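# Move the apple onto the cutting board and press it down

## Task

Pick the apple up off the plate and put it on the exposed wood of the cutting board, far from both the knife and the board's edges. Then press it firmly down against the board for several seconds with no let-up. The attempt fails right away if the board or knife gets shifted or if the apple is squashed by too much force. It also fails if anything is still in motion at the end, if the apple stays in place only because the robot holds it, or if whatever the robot is touching at the end sinks more than about a fingernail's width once released.

## Robot and tools

Robot: one six-joint arm ending in a five-finger right hand. Joint ranges in rad, base to hand: shoulder pan -3.142 to 3.142, shoulder lift -6.283 to 6.283, elbow 0.000 to 3.142, wrists 1-3 -6.283 to 6.283. Load limits: 136 N m for pan, lift and elbow, 25.4 N m for each wrist joint. A held object's weight adds to the load.

Scene frame: origin on the table top under the arm base, +z up, +y to the left when facing along +x. The base may be tilted. Reported positions are in metres, orientation as quaternion wxyz. At long reach the printed hand point can be slightly off.

Hand point: a point fixed to the palm, 0.05 m in front of it, where index pad and thumb tip meet in a pinch. Its +z runs along the straightened fingers, +y points out of the palm, +x runs across the palm away from the thumb. Straight fingers extend 0.06-0.07 m past it along +z. Across the palm the hand reaches 0.08 m on the little-finger side, and 0.02 m (thumb turned in front) up to 0.09 m on the thumb side. A rigid wrist bracket on the little-finger side sits 0.03 m beyond the point along +y and 0.11 m across the palm, and it can collide with objects.

execute_actions(actions): actions is a list of actions. Each action is a list of up to 15 rows, one per 1/30 s control step; a short list repeats its final row to fill 15 steps. Each row has 14 numbers, each in [-1, 1], in this order: dx, dy, dz, rx, ry, rz, little, ring, middle, index, thumb_bend, thumb_turn, force_limit, speed. The first six are an offset, not a pose: a displacement from the hand point's measured pose at the start of that action (for a call's first action, the last pose a result reported), expressed along the hand point's own axes. Every row is relative to that same start, not to the row before. Scale: 1.0 = 0.6 m of translation or 180 degrees; rx, ry, rz form one rotation vector. Per step the command is clipped to within 100 mm and 16 degrees of the measured pose, so far targets need several actions. The six hand numbers are absolute targets: -1 open or straight, +1 fully curled; thumb_turn -1 beside the palm, +1 opposite the fingers. A pinch is roughly index +0.22, thumb_bend +0.75, thumb_turn +0.57. force_limit maps -1..+1 linearly to about 0..10 N at the fingertip (0..15 N for the two thumb motors) and only stops closing motion. speed maps -1..+1 to nearly zero up to full speed, where a full finger stroke takes 0.6 s. An empty list just returns state and images.

move(target, speed, stop_force, blocking): target is one 14-number row as above; its six pose numbers are an offset from the pose in the most recent result that shows one, in hand point axes. The hand travels a straight path toward it lasting 0.5 to 10 s (longer paths stop short). speed is the top path speed in m/s, 0.002 to 0.5, default 0.25; rotation is capped at twice that in rad/s. stop_force (N, 9 to 40, optional) ends the path when the wrist sensor feels that much added resistance along the line to the target; the hand then backs up two steps and holds. Use it only very slowly, not on turning moves, not in the first 0.2 s, and omit it when moving away from a surface you press on. blocking=false returns after 0.5 s while the arm keeps going; it cannot be combined with stop_force, and other motion commands are refused until wait or stop shows the move ended. The move: line reports how it ended: done, off_target, moving, held, fault, or contact (stop_force triggered), plus limits such as paced (pose clipped) or held (some steps blocked), and distance from target.

wait(seconds): 0 to 10 s, arm keeps its last command. stop(): brakes a running move. zoom_image(camera, region): region [x0, y0, x1, y1] in pixels, at most 504 by 504; cameras cam_head_left (672x504), cam_head_right (672x504), cam_wrist (504x504, fisheye). show_instructions(): returns the reference pages. finished_scene(scene): ends the current scene, given its number; irreversible.

Results: state line with position, quaternion, velocities; Hand target (where the controller is driving); pose unreachable if the clearance check altered the command; joint positions and torques (noisy, offset, not used to judge faults); Wrist force and Wrist torque along hand point axes, pointing from a pressed surface back into the arm, noise up to about 2.4 N, offset up to about 4 N, saturating near 50 N. hand_measured, hand_stopped_by (moving, target, force, stalled, fault) and hand_load_n list six values in motor order. A slipped grip shows as loads near 0.

Gripping: turn the thumb in before reaching the apple; a full wrap fits objects 0.035-0.08 m across, lying across the palm on the wrist side of the point. Close slowly (speed -0.9 or lower) for gentle force. Repeating the same numbers keeps the grip; to loosen, send targets more open than measured.

Hazards: contact torque at a joint's limit, or 150 N on the arm, triggers a 10 s stop and skips the rest of the call. Motors heat while loaded: warning at 70 °C, brakes at 85 °C. The arm is stiff, so a target even slightly into a hard surface can fault; approach slowly with stop_force. Do not shove the board or knife, squash the apple, drop or knock anything off the table. Loose objects may get a brief nudge. Before finishing, release the apple, lift clear and confirm everything is still.

Each tool is called after "Request:" as name([rows], argument=value, ...), one row to a line, values as JSON.

Reference images:

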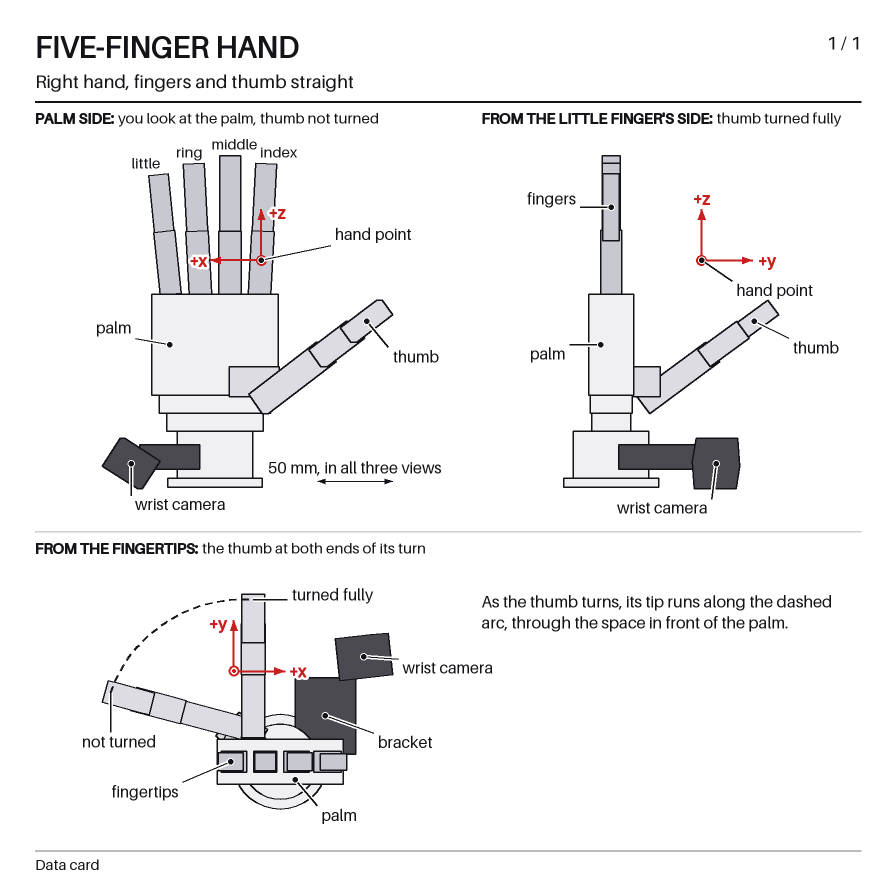

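## Session

Request:
execute_actions(actions=[])

Scene clock: 0.00 s.
end_effector_position=(+0.4885, -0.0206, +0.1527) hand_measured=(-1.000, -1.000, -1.000, -1.000, -1.000, -1.000) hand_load_n=(+0.0, +0.0, +0.0, +0.0, +0.0, +0.0) hand_stopped_by=(target, target, target, target, target, target) hand_force_limit=0.00 hand_speed=-0.80 end_effector_quat_wxyz=(+0.380, +0.318, +0.779, -0.385) end_effector_velocity=(-0.000, -0.000, +0.000) end_effector_angular_velocity=(-0.000, +0.000, -0.001)
Joint positions: [ 0.084 -0.655  1.944 -0.213  2.461 -0.831]
Joint velocities: [-0.     0.     0.001 -0.     0.     0.001]
Joint torques (N m, as the arm reports them, + toward a larger angle): no reading
Wrist force (N, on the end effector, along its own x y z axes, offset not removed): no reading
Wrist torque (N m, same axes, about the end effector's origin, offset not removed): no reading
Hand target: +0.489, -0.021, +0.153; +0.380, +0.318, +0.779, -0.385

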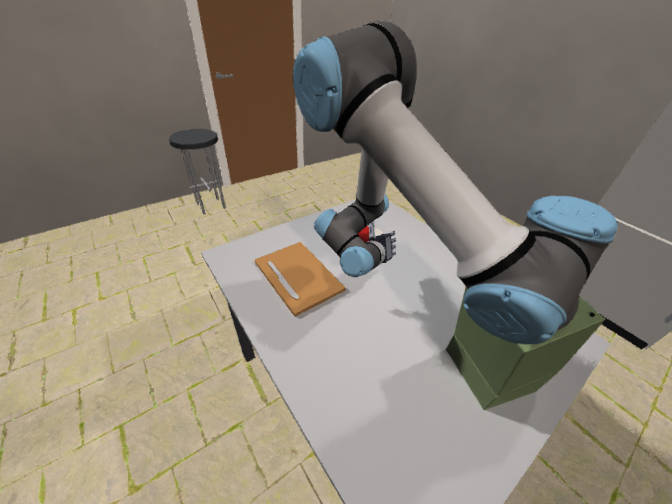

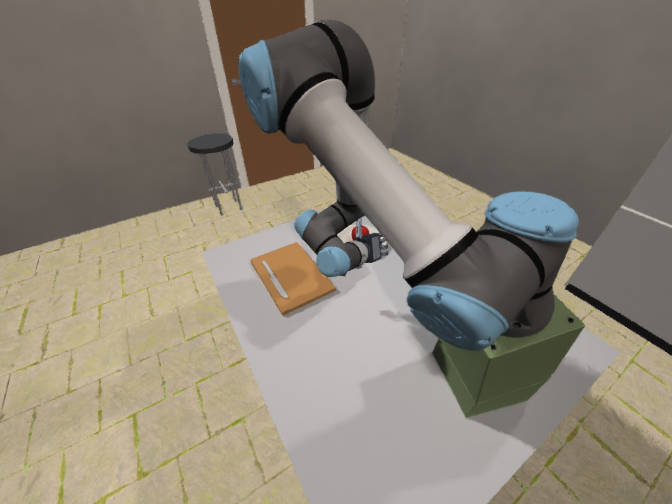

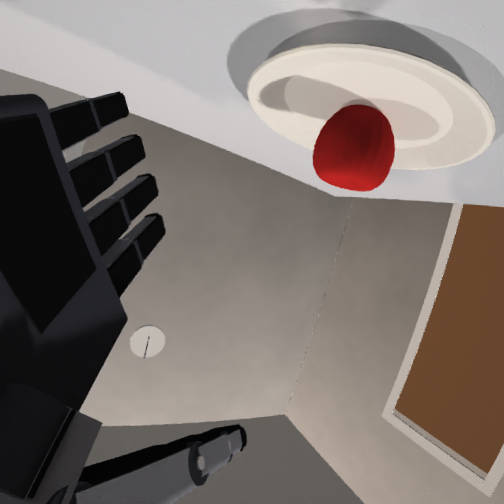

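Request:
zoom_image(camera="cam_head_left", region=[190, 160, 470, 340])

Request:
zoom_image(camera="cam_head_right", region=[190, 160, 470, 340])

Region (190, 160, 470, 340) of cam_head_left's 672x504 image, scaled by 1.800, with more detail than that image has; it fills the top 324 rows of this view, and the rest is white.

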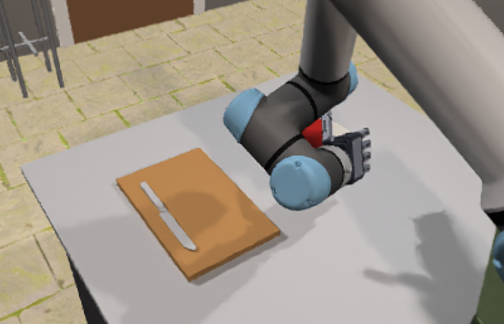

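Region (190, 160, 470, 340) of cam_head_right's 672x504 image, scaled by 1.800, with more detail than that image has; it fills the top 324 rows of this view, and the rest is white.

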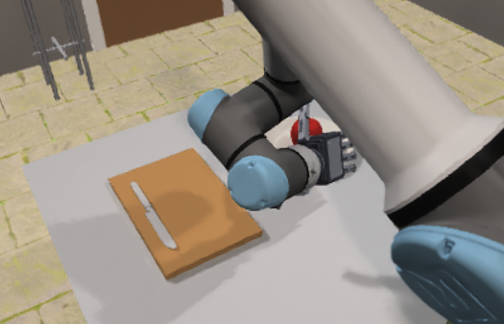

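Request:
move(target=[0,0,0,-0.1244,0.0827,-0.3649,-1,-1,-1,-1,-1,1,0,0.5], speed=0.3)

Scene clock: 8.53 s.
end_effector_position=(+0.4885, -0.0205, +0.1527) hand_measured=(-1.000, -1.000, -1.000, -1.000, -1.000, +1.000) hand_load_n=(+0.0, +0.0, +0.0, +0.0, +0.0, +0.0) hand_stopped_by=(target, target, target, target, target, target) hand_force_limit=0.00 hand_speed=0.50 end_effector_quat_wxyz=(+0.067, -0.182, +0.922, -0.336) end_effector_velocity=(-0.001, +0.001, -0.001) end_effector_angular_velocity=(+0.003, +0.013, +0.008)
Joint positions: [-0.223 -0.865  1.883  0.13   1.936 -2.181]
Joint velocities: [-0.     0.004 -0.006  0.01  -0.005 -0.011]
Joint torques (N m, as the arm reports them, + toward a larger angle): [-18.54 -27.29 -21.69   3.65  -0.6   -1.22]
Wrist force (N, on the end effector, along its own x y z axes, offset not removed): [-1.0 0.3 3.1]
Wrist torque (N m, same axes, about the end effector's origin, offset not removed): [-0.05 0.12 -0.13]
Hand target: +0.489, -0.020, +0.153; +0.066, -0.183, +0.922, -0.336
Off the commanded pose: 0.000 m, 0 deg.
move: done

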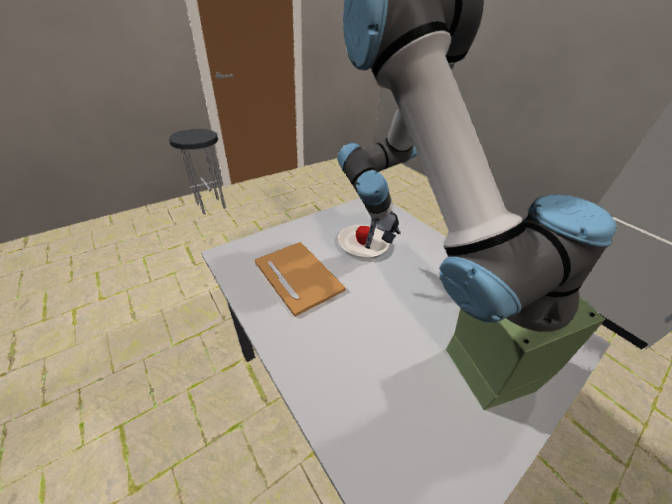

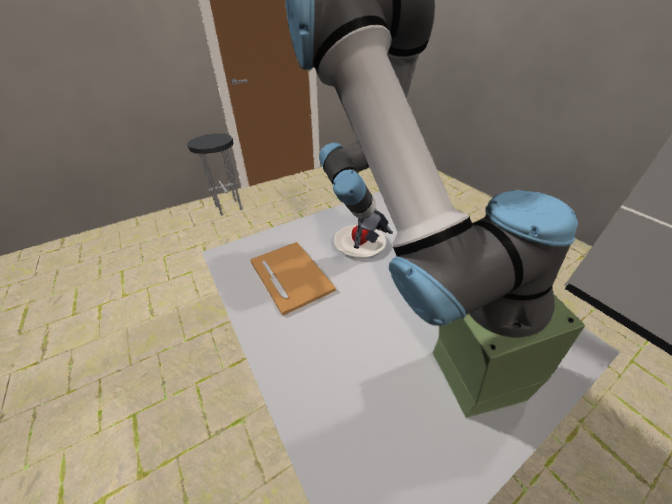

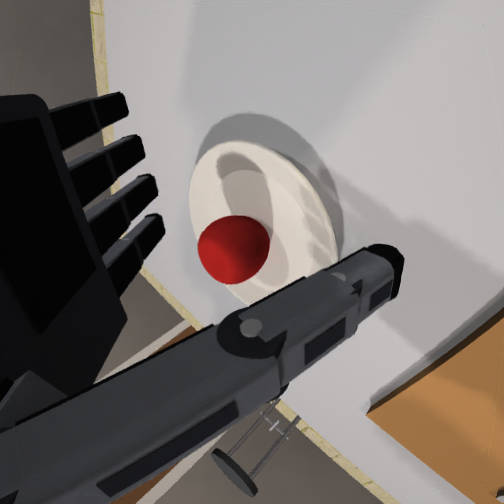

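Request:
move(target=[-0.1875,-0.0918,0.1265,0,0,0,-1,-1,-1,-1,-1,1,0,0.5], speed=0.25)

Scene clock: 11.73 s.
end_effector_position=(+0.6269, -0.0620, +0.1304) hand_measured=(-1.000, -1.000, -1.000, -1.000, -1.000, +1.000) hand_load_n=(+0.0, +0.0, +0.0, +0.0, +0.0, +0.0) hand_stopped_by=(target, target, target, target, target, target) hand_force_limit=0.00 hand_speed=0.50 end_effector_quat_wxyz=(+0.067, -0.182, +0.922, -0.336) end_effector_velocity=(+0.003, -0.001, -0.001) end_effector_angular_velocity=(+0.000, +0.002, -0.001)
Joint positions: [-0.24  -0.62   1.404  0.358  1.929 -2.198]
Joint velocities: [ 0.001  0.007 -0.013  0.009  0.001  0.001]
Joint torques (N m, as the arm reports them, + toward a larger angle): [ -1.86 -37.83 -25.31   3.58   2.7    1.37]
Wrist force (N, on the end effector, along its own x y z axes, offset not removed): [-1.4 -1.1 2.3]
Wrist torque (N m, same axes, about the end effector's origin, offset not removed): [-0.20 0.23 -0.29]
Hand target: +0.627, -0.062, +0.130; +0.067, -0.182, +0.922, -0.336
Off the commanded pose: 0.000 m, 0 deg.
move: done

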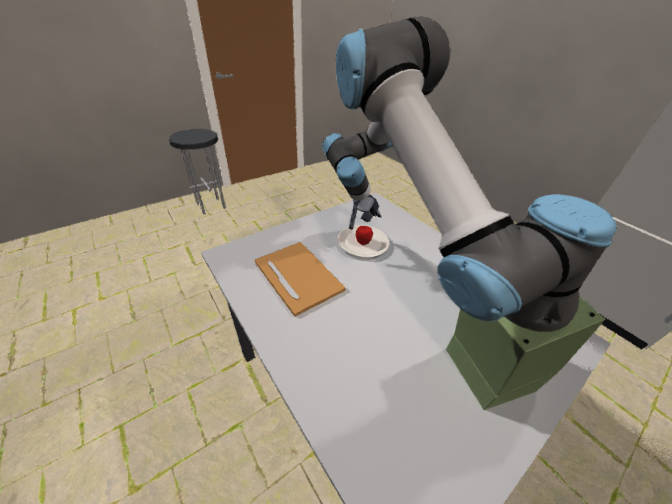

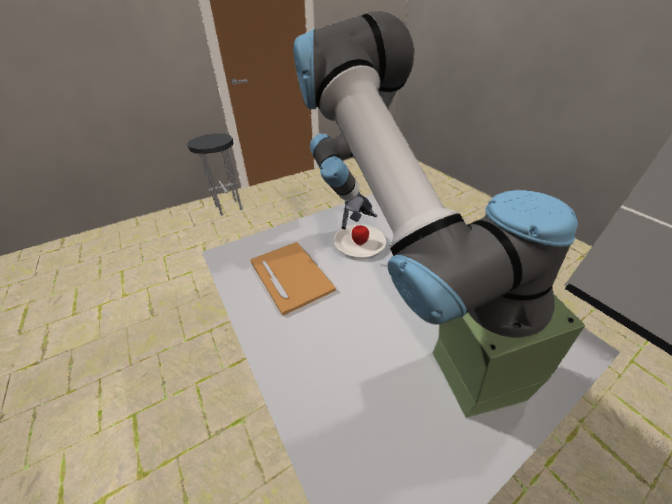

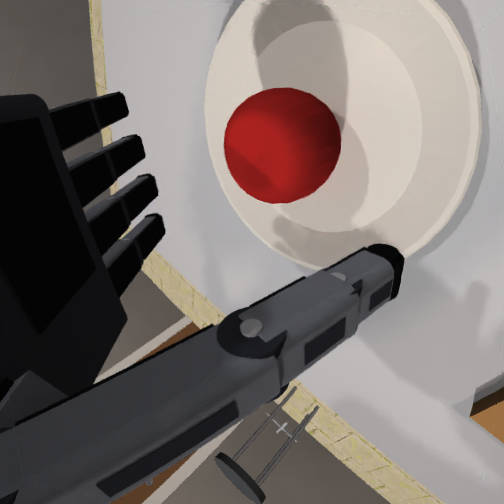

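Request:
move(target=[0.0183,0.0327,0.0595,0,0,0,-1,-1,-1,-1,-1,1,0,0.5], speed=0.15)

Scene clock: 15.27 s.
end_effector_position=(+0.6199, -0.0734, +0.0908) hand_measured=(-1.000, -1.000, -1.000, -1.000, -1.000, +1.000) hand_load_n=(+0.0, +0.0, +0.0, +0.0, +0.0, +0.0) hand_stopped_by=(target, target, target, target, target, target) hand_force_limit=0.00 hand_speed=0.50 end_effector_quat_wxyz=(+0.067, -0.182, +0.922, -0.336) end_effector_velocity=(-0.000, -0.001, -0.004) end_effector_angular_velocity=(+0.001, -0.000, +0.000)
Joint positions: [-0.247 -0.555  1.407  0.287  1.926 -2.205]
Joint velocities: [-0.     0.006 -0.001 -0.005 -0.001 -0.   ]
Joint torques (N m, as the arm reports them, + toward a larger angle): [-19.37 -37.33 -26.1   -0.05  -0.47  -1.1 ]
Wrist force (N, on the end effector, along its own x y z axes, offset not removed): [-1.5 -1.7 3.5]
Wrist torque (N m, same axes, about the end effector's origin, offset not removed): [-0.57 0.18 -0.34]
Hand target: +0.620, -0.074, +0.090; +0.067, -0.182, +0.922, -0.336
Off the commanded pose: 0.000 m, 0 deg.
move: done

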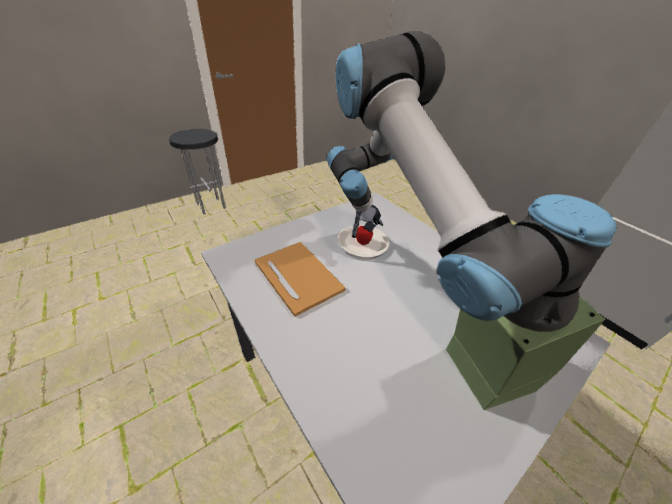

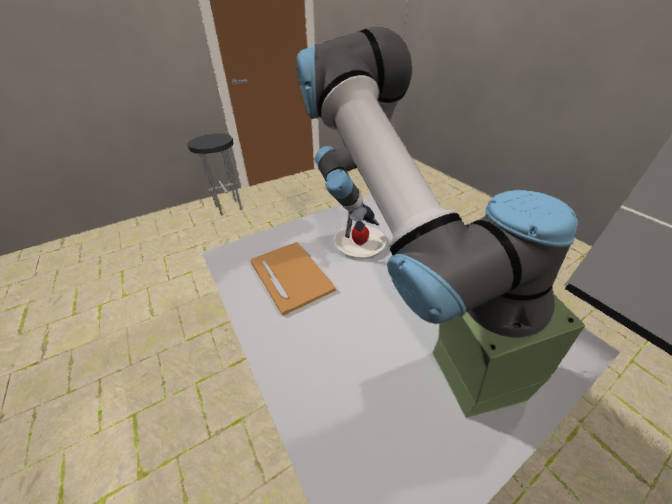

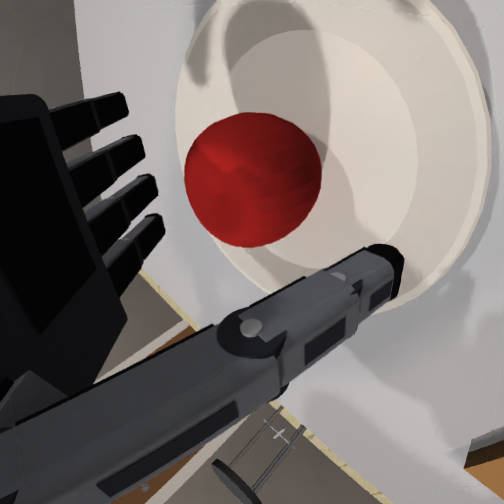

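Request:
zoom_image(camera="cam_head_right", region=[300, 180, 420, 270])

Region (300, 180, 420, 270) of cam_head_right's 672x504 image, scaled by 4.200, with more detail than that image has; it fills the top 378 rows of this view, and the rest is white.

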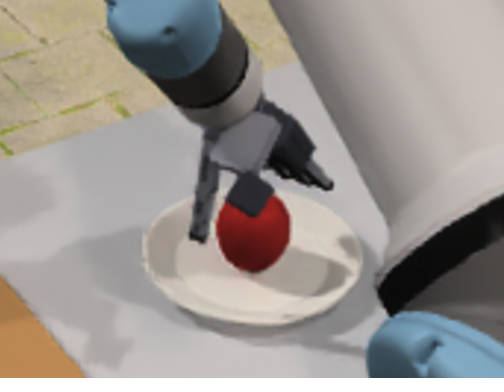

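Request:
move(target=[0,0.0275,0.0639,0,0,0,-1,-1,-1,-1,-1,1,0,0.5], speed=0.08)

Scene clock: 18.10 s.
end_effector_position=(+0.6244, -0.0845, +0.0511) hand_measured=(-1.000, -1.000, -1.000, -1.000, -1.000, +1.000) hand_load_n=(+0.0, +0.0, +0.0, +0.0, +0.0, +0.0) hand_stopped_by=(target, target, target, target, target, target) hand_force_limit=0.00 hand_speed=0.50 end_effector_quat_wxyz=(+0.067, -0.182, +0.922, -0.336) end_effector_velocity=(+0.000, -0.001, -0.003) end_effector_angular_velocity=(-0.000, +0.000, +0.000)
Joint positions: [-0.249 -0.469  1.355  0.252  1.926 -2.206]
Joint velocities: [ 0.     0.007 -0.004 -0.003  0.     0.   ]
Joint torques (N m, as the arm reports them, + toward a larger angle): [-20.65 -37.24 -23.51   0.04  -0.66  -0.95]
Wrist force (N, on the end effector, along its own x y z axes, offset not removed): [-0.3 -2.4 1.1]
Wrist torque (N m, same axes, about the end effector's origin, offset not removed): [-0.20 0.10 -0.22]
Hand target: +0.624, -0.085, +0.051; +0.067, -0.182, +0.922, -0.336
Off the commanded pose: 0.000 m, 0 deg.
move: done

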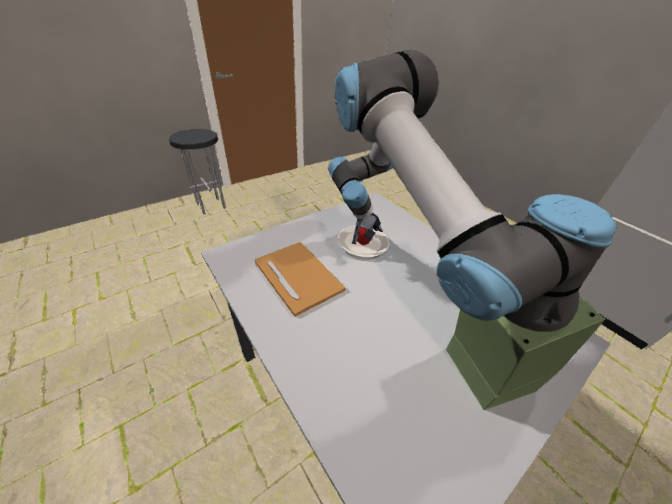

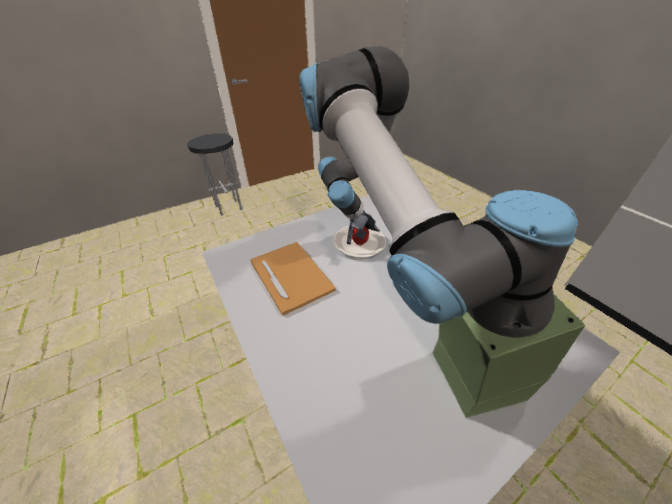

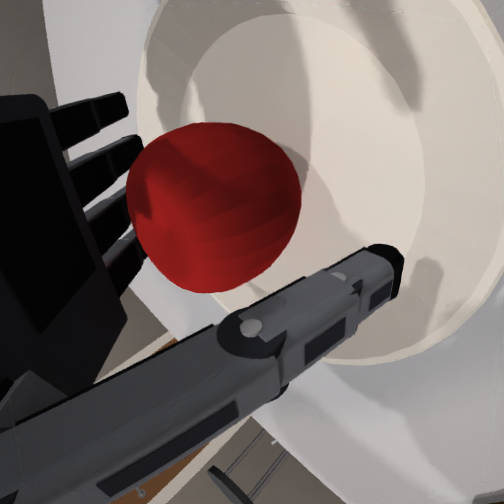

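Request:
move(target=[0,-0.004,0.033,0,0,0,-1,-1,-1,-1,-1,1,0,0.5], speed=0.03, stop_force=9)

Request:
zoom_image(camera="cam_head_right", region=[300, 180, 420, 270])

Scene clock: 19.70 s.
end_effector_position=(+0.6299, -0.0979, +0.0378) hand_measured=(-1.000, -1.000, -1.000, -1.000, -1.000, +1.000) hand_load_n=(+0.0, +0.0, +0.0, +0.0, +0.0, +0.0) hand_stopped_by=(target, target, target, target, target, target) hand_force_limit=0.00 hand_speed=0.50 end_effector_quat_wxyz=(+0.067, -0.182, +0.922, -0.336) end_effector_velocity=(+0.001, -0.002, -0.002) end_effector_angular_velocity=(-0.000, +0.000, -0.001)
Joint positions: [-0.265 -0.431  1.319  0.245  1.919 -2.222]
Joint velocities: [-0.002  0.006 -0.007  0.    -0.    -0.001]
Joint torques (N m, as the arm reports them, + toward a larger angle): [-20.27 -39.64 -23.15  -0.15  -0.68  -1.01]
Wrist force (N, on the end effector, along its own x y z axes, offset not removed): [-1.8 -1.2 2.0]
Wrist torque (N m, same axes, about the end effector's origin, offset not removed): [-0.19 0.30 -0.30]
Hand target: +0.630, -0.098, +0.038; +0.067, -0.182, +0.922, -0.336
Off the commanded pose: 0.000 m, 0 deg.
move: done

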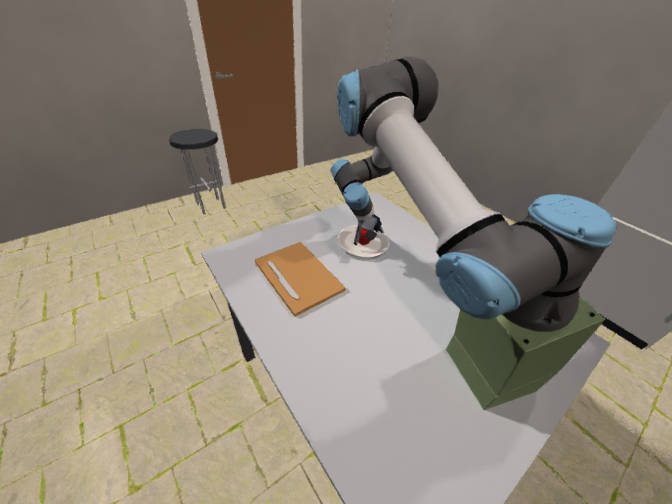

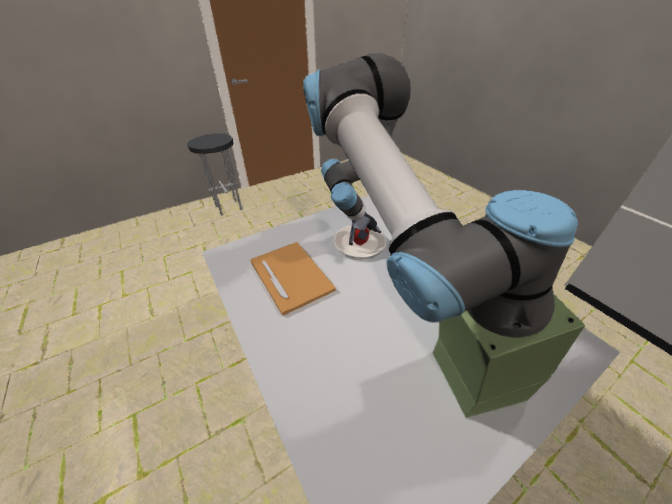

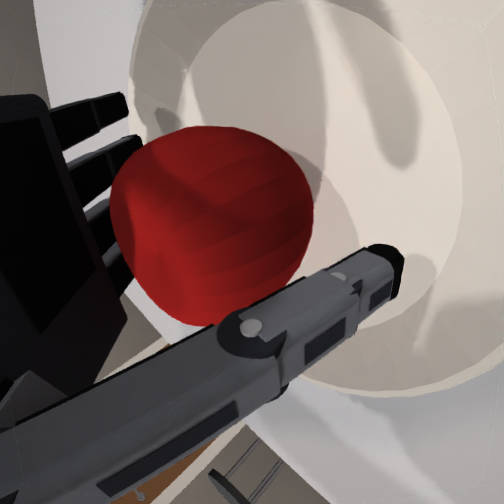

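Region (300, 180, 420, 270) of cam_head_right's 672x504 image, scaled by 4.200, with more detail than that image has; it fills the top 378 rows of this view, and the rest is white.

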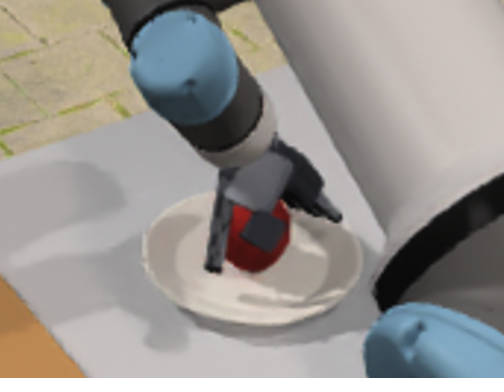

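Request:
execute_actions([
  [[0,0,0,0,0,0,1,1,1,1,1,1,0.2,-0.6]],
  [[0,0,0,0,0,0,1,1,1,1,1,1,0.2,-0.6]],
  [[0,0,0,0,0,0,1,1,1,1,1,1,0.2,-0.6]],
  [[0,0,0,0,0,0,1,1,1,1,1,1,0.2,-0.6]],
  [[0,0,0,0,0,0,1,1,1,1,1,1,0.2,-0.6]],
])

Request:
zoom_image(camera="cam_head_right", region=[300, 180, 420, 270])

Scene clock: 22.67 s.
end_effector_position=(+0.6300, -0.0979, +0.0378) hand_measured=(+0.596, -0.184, -0.604, -0.204, -0.512, +1.000) hand_load_n=(+5.5, +7.0, +2.5, +5.5, +12.0, +8.0) hand_stopped_by=(moving, force, force, force, force, target) hand_force_limit=0.20 hand_speed=-0.60 end_effector_quat_wxyz=(+0.067, -0.182, +0.921, -0.336) end_effector_velocity=(-0.000, -0.000, +0.000) end_effector_angular_velocity=(-0.001, +0.001, -0.000)
Joint positions: [-0.265 -0.431  1.319  0.245  1.919 -2.222]
Joint velocities: [-0.    -0.     0.     0.     0.001 -0.001]
Joint torques (N m, as the arm reports them, + toward a larger angle): [ -4.29 -40.04  -0.39   2.34  -0.44   1.07]
Wrist force (N, on the end effector, along its own x y z axes, offset not removed): [-0.1 -5.6 -3.0]
Wrist torque (N m, same axes, about the end effector's origin, offset not removed): [0.59 0.11 -0.30]
Hand target: +0.630, -0.098, +0.038; +0.067, -0.182, +0.921, -0.336
Off the commanded pose: 0.000 m, 0 deg.

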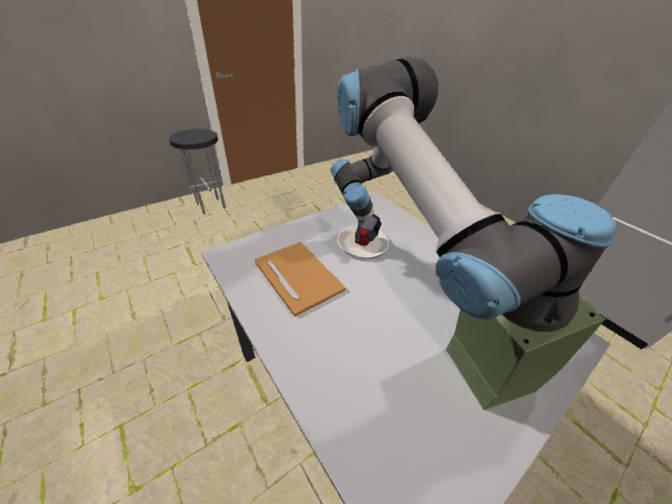

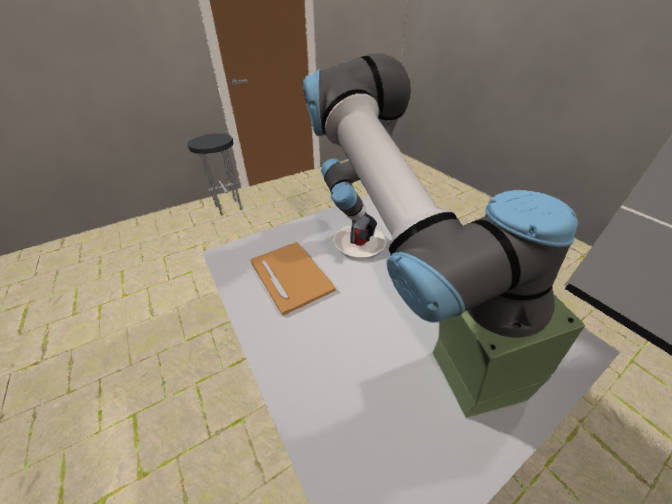

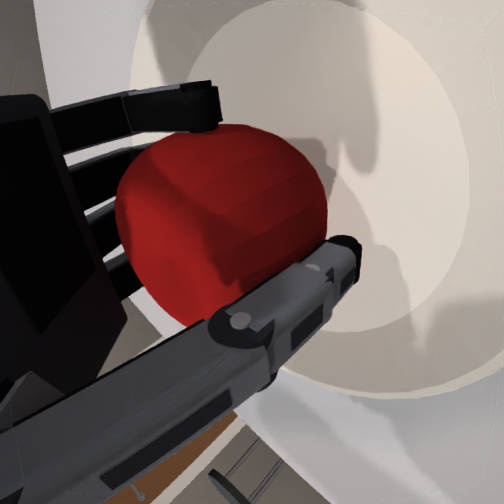

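Region (300, 180, 420, 270) of cam_head_right's 672x504 image, scaled by 4.200, with more detail than that image has; it fills the top 378 rows of this view, and the rest is white.

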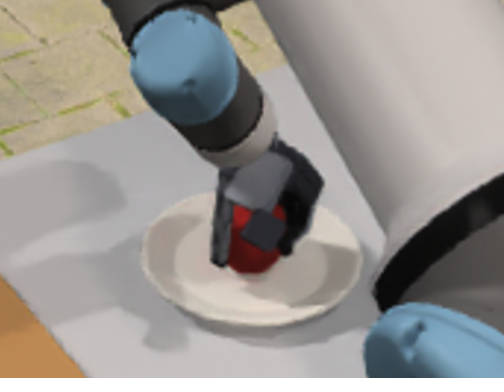

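Request:
execute_actions([
  [[0,0,0,0,0,0,0.3,1,0.95,1,1,1,0.3,-0.8]],
  [[0,0,0,0,0,0,0.3,1,0.95,1,1,1,0.3,-0.8]],
])

Request:
move(target=[0,-0.0536,-0.0638,0,0,0,0.3,1,0.95,1,1,1,0.3,-0.8], speed=0.06)

Scene clock: 24.00 s.
end_effector_position=(+0.6300, -0.0979, +0.0378) hand_measured=(+0.772, -0.184, -0.596, -0.204, -0.512, +1.000) hand_load_n=(-11.0, +11.5, +6.5, +8.0, +9.0, +2.5) hand_stopped_by=(moving, force, force, force, force, target) hand_force_limit=0.30 hand_speed=-0.80 end_effector_quat_wxyz=(+0.067, -0.182, +0.921, -0.336) end_effector_velocity=(-0.000, -0.000, -0.000) end_effector_angular_velocity=(+0.002, -0.000, -0.002)
Joint positions: [-0.265 -0.431  1.319  0.245  1.919 -2.222]
Joint velocities: [-0.001  0.001  0.     0.    -0.002  0.002]
Joint torques (N m, as the arm reports them, + toward a larger angle): [ -3.65 -39.59  -0.81   2.15  -0.44   1.19]
Wrist force (N, on the end effector, along its own x y z axes, offset not removed): [0.1 -10.8 -5.5]
Wrist torque (N m, same axes, about the end effector's origin, offset not removed): [0.60 0.37 -0.50]
Hand target: +0.630, -0.098, +0.038; +0.067, -0.182, +0.921, -0.336
Off the commanded pose: 0.000 m, 0 deg.

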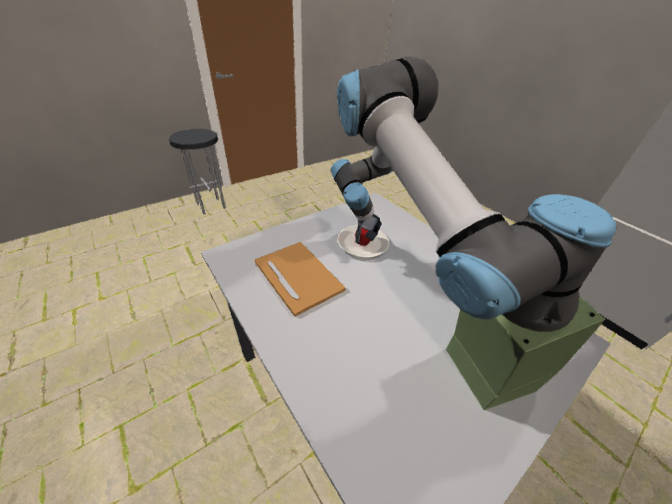

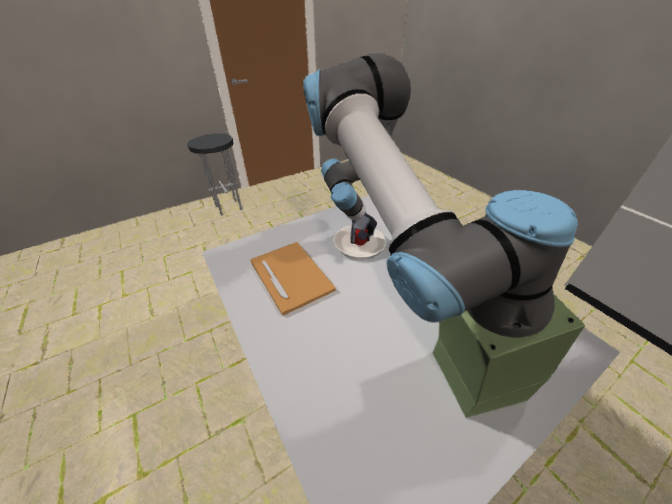

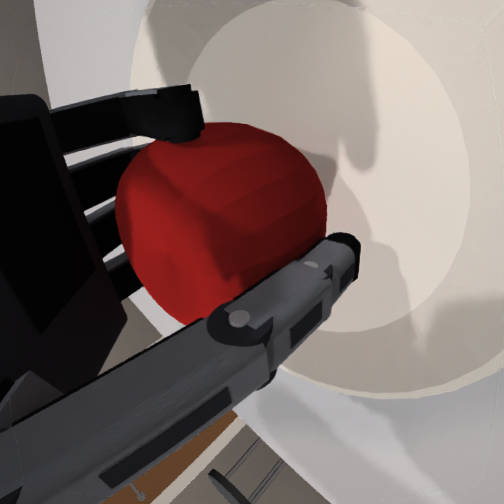

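Scene clock: 25.27 s.
end_effector_position=(+0.6299, -0.0978, +0.0874) hand_measured=(+0.770, -0.184, -0.596, -0.204, -0.512, +1.000) hand_load_n=(-10.5, +12.0, +0.0, +8.0, +9.0, +3.0) hand_stopped_by=(stalled, force, force, force, force, target) hand_force_limit=0.30 hand_speed=-0.80 end_effector_quat_wxyz=(+0.067, -0.182, +0.921, -0.336) end_effector_velocity=(-0.001, +0.001, +0.002) end_effector_angular_velocity=(+0.002, +0.002, +0.001)
Joint positions: [-0.285 -0.528  1.366  0.288  1.91  -2.241]
Joint velocities: [-0.001 -0.006  0.004  0.004 -0.002 -0.001]
Joint torques (N m, as the arm reports them, + toward a larger angle): [-19.5  -50.89   0.02   3.52  -0.67  -0.97]
Wrist force (N, on the end effector, along its own x y z axes, offset not removed): [-0.3 0.8 4.7]
Wrist torque (N m, same axes, about the end effector's origin, offset not removed): [-0.10 0.01 -0.11]
Hand target: +0.630, -0.098, +0.088; +0.067, -0.182, +0.921, -0.336
Off the commanded pose: 0.000 m, 0 deg.
move: done

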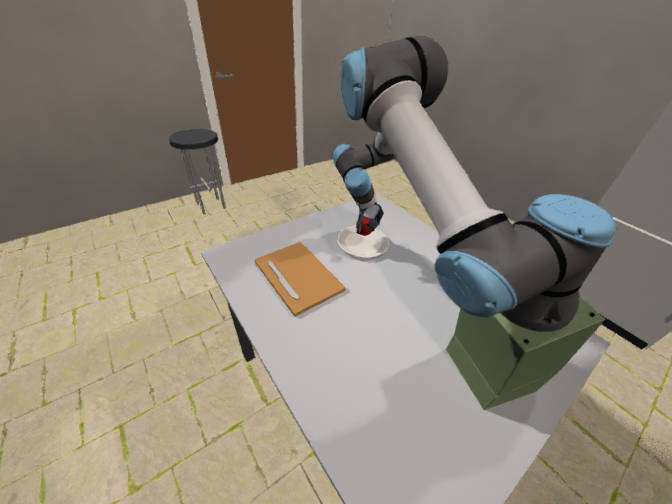

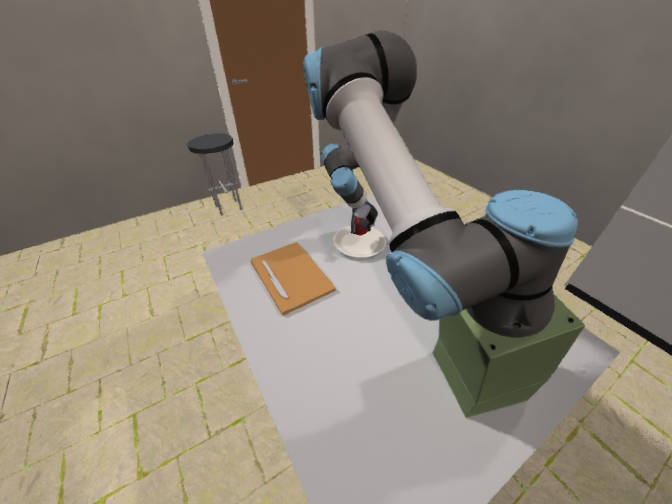

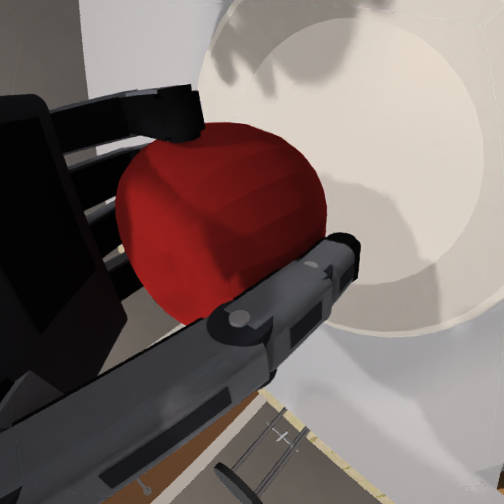

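Request:
move(target=[-0.2013,0.3083,-0.3958,0,0,0,0.3,1,1,1,1,1,0.2,-0.6], speed=0.2)

Request:
zoom_image(camera="cam_head_left", region=[200, 160, 400, 330])

Scene clock: 29.10 s.
end_effector_position=(+0.6296, +0.2201, +0.1496) hand_measured=(+0.770, -0.184, -0.268, -0.204, -0.512, +1.000) hand_load_n=(-7.5, +8.0, +10.0, +4.5, +13.0, +3.5) hand_stopped_by=(stalled, force, force, force, force, target) hand_force_limit=0.20 hand_speed=-0.60 end_effector_quat_wxyz=(+0.067, -0.182, +0.922, -0.336) end_effector_velocity=(+0.001, +0.003, -0.000) end_effector_angular_velocity=(-0.001, +0.002, -0.002)
Joint positions: [ 0.241 -0.549  1.067  0.841  2.084 -1.693]
Joint velocities: [ 0.004  0.006 -0.012  0.012  0.001  0.007]
Joint torques (N m, as the arm reports them, + toward a larger angle): [  1.54 -42.8  -29.31   4.16   2.53   1.52]
Wrist force (N, on the end effector, along its own x y z axes, offset not removed): [-1.4 0.3 2.8]
Wrist torque (N m, same axes, about the end effector's origin, offset not removed): [-0.15 0.23 -0.30]
Hand target: +0.630, +0.220, +0.150; +0.067, -0.182, +0.922, -0.336
Off the commanded pose: 0.001 m, 0 deg.
move: done

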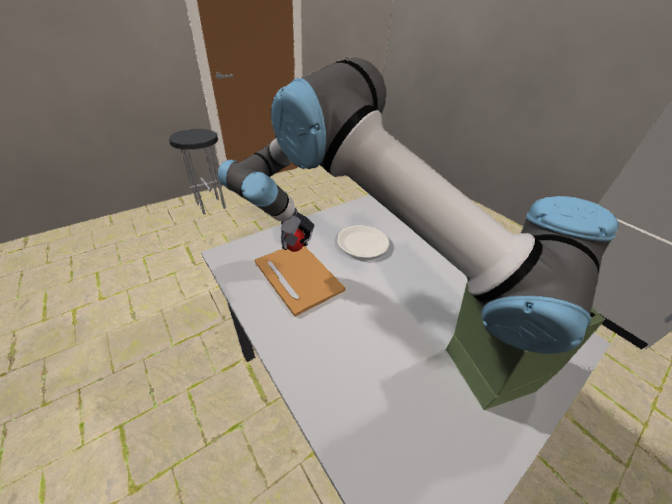

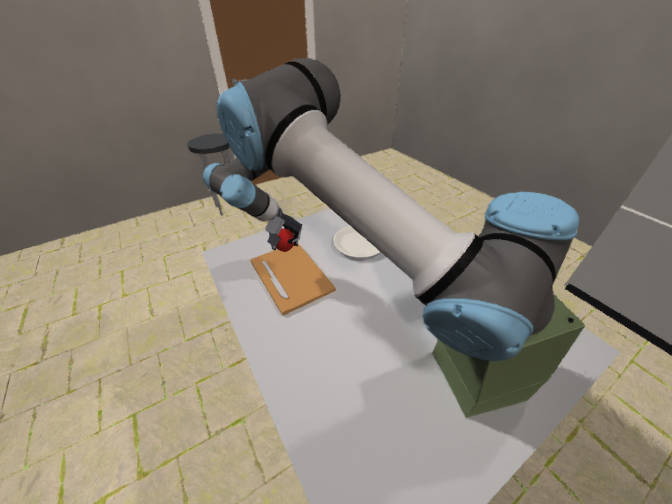

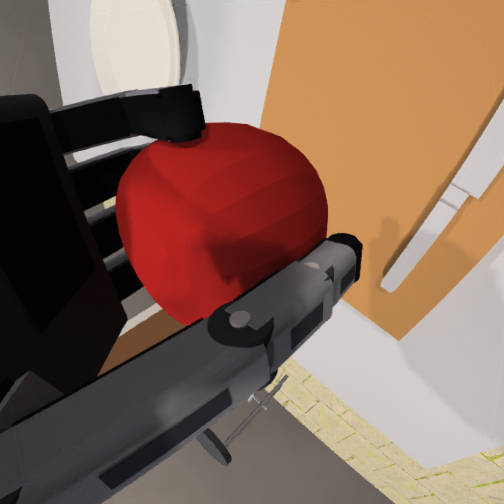

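Region (200, 160, 400, 330) of cam_head_left's 672x504 image, scaled by 2.520, with more detail than that image has; it fills the top 428 rows of this view, and the rest is white.

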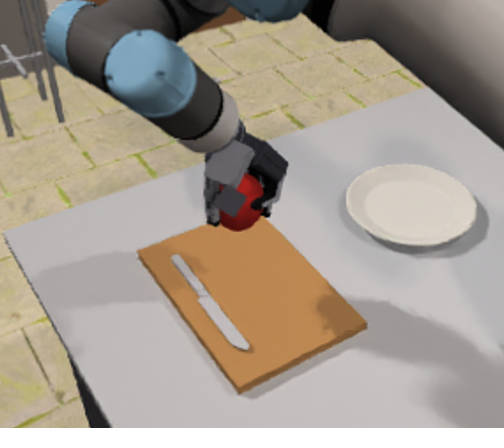

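Request:
move(target=[-0.0352,0.0773,0.1092,0,0,0,0.3,1,1,1,1,1,0.2,-0.6], speed=0.12)

Request:
zoom_image(camera="cam_head_left", region=[200, 160, 400, 330])

Request:
zoom_image(camera="cam_head_right", region=[200, 160, 400, 330])

Scene clock: 32.23 s.
end_effector_position=(+0.6517, +0.2219, +0.0699) hand_measured=(+0.770, -0.184, -0.268, -0.204, -0.512, +1.000) hand_load_n=(-7.5, +8.0, +10.0, +4.5, +12.5, +3.5) hand_stopped_by=(stalled, force, force, force, force, target) hand_force_limit=0.20 hand_speed=-0.60 end_effector_quat_wxyz=(+0.067, -0.182, +0.922, -0.336) end_effector_velocity=(+0.002, +0.000, -0.001) end_effector_angular_velocity=(-0.000, -0.002, -0.002)
Joint positions: [ 0.257 -0.356  0.882  0.841  2.087 -1.675]
Joint velocities: [ 0.     0.006 -0.01   0.004  0.001  0.003]
Joint torques (N m, as the arm reports them, + toward a larger angle): [ -0.12 -45.75 -27.15   4.14   2.8    1.34]
Wrist force (N, on the end effector, along its own x y z axes, offset not removed): [0.0 1.9 4.7]
Wrist torque (N m, same axes, about the end effector's origin, offset not removed): [0.04 0.02 -0.05]
Hand target: +0.652, +0.222, +0.070; +0.067, -0.182, +0.922, -0.336
Off the commanded pose: 0.000 m, 0 deg.
move: done

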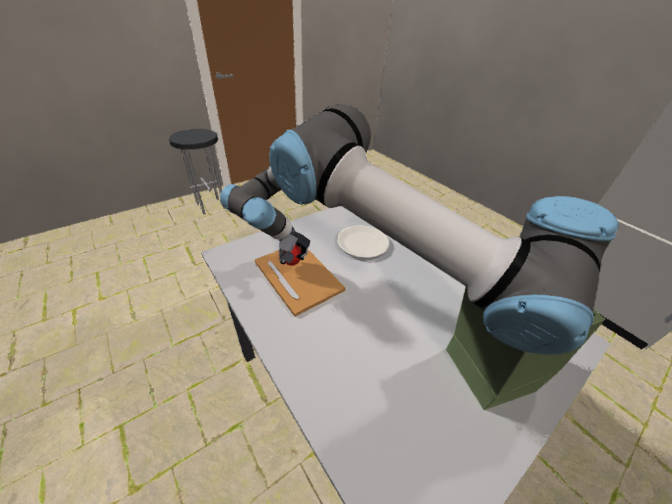

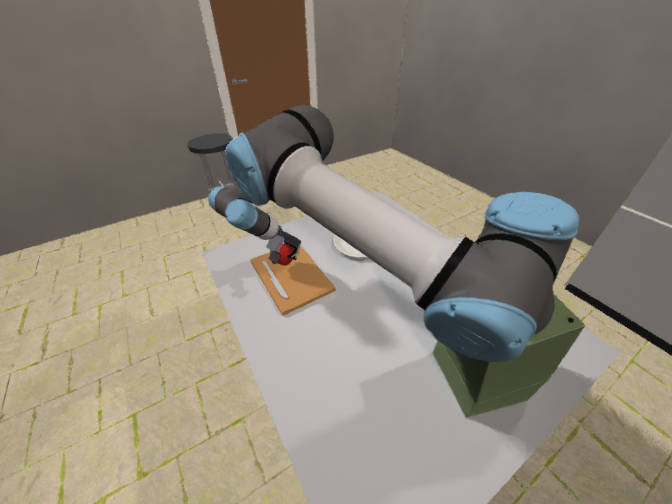

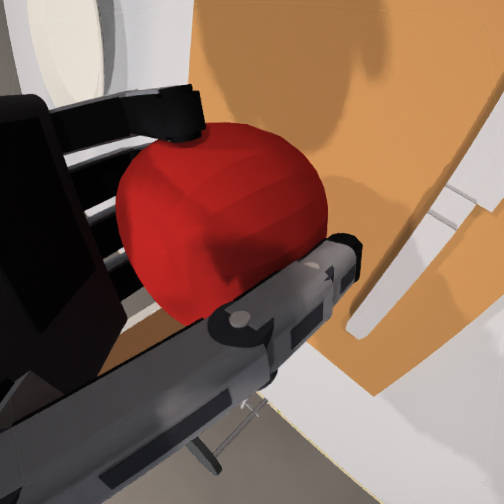

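Region (200, 160, 400, 330) of cam_head_left's 672x504 image, scaled by 2.520, with more detail than that image has; it fills the top 428 rows of this view, and the rest is white.

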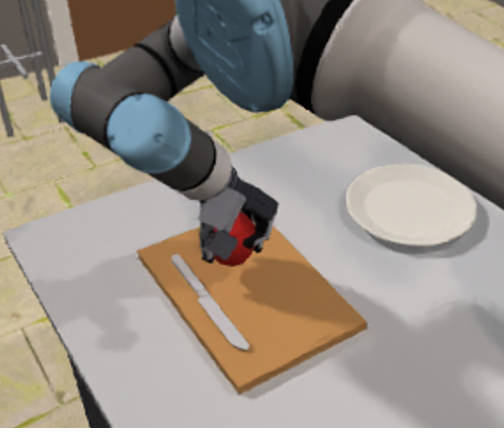

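Region (200, 160, 400, 330) of cam_head_right's 672x504 image, scaled by 2.520, with more detail than that image has; it fills the top 428 rows of this view, and the rest is white.

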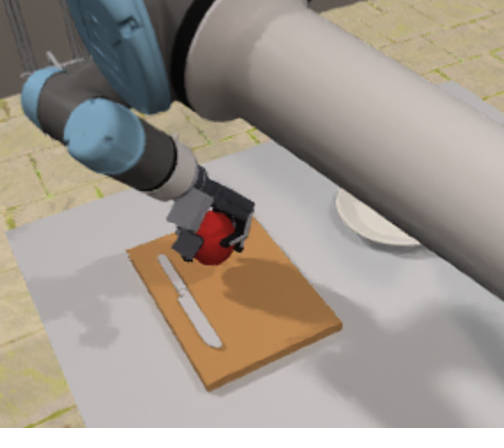

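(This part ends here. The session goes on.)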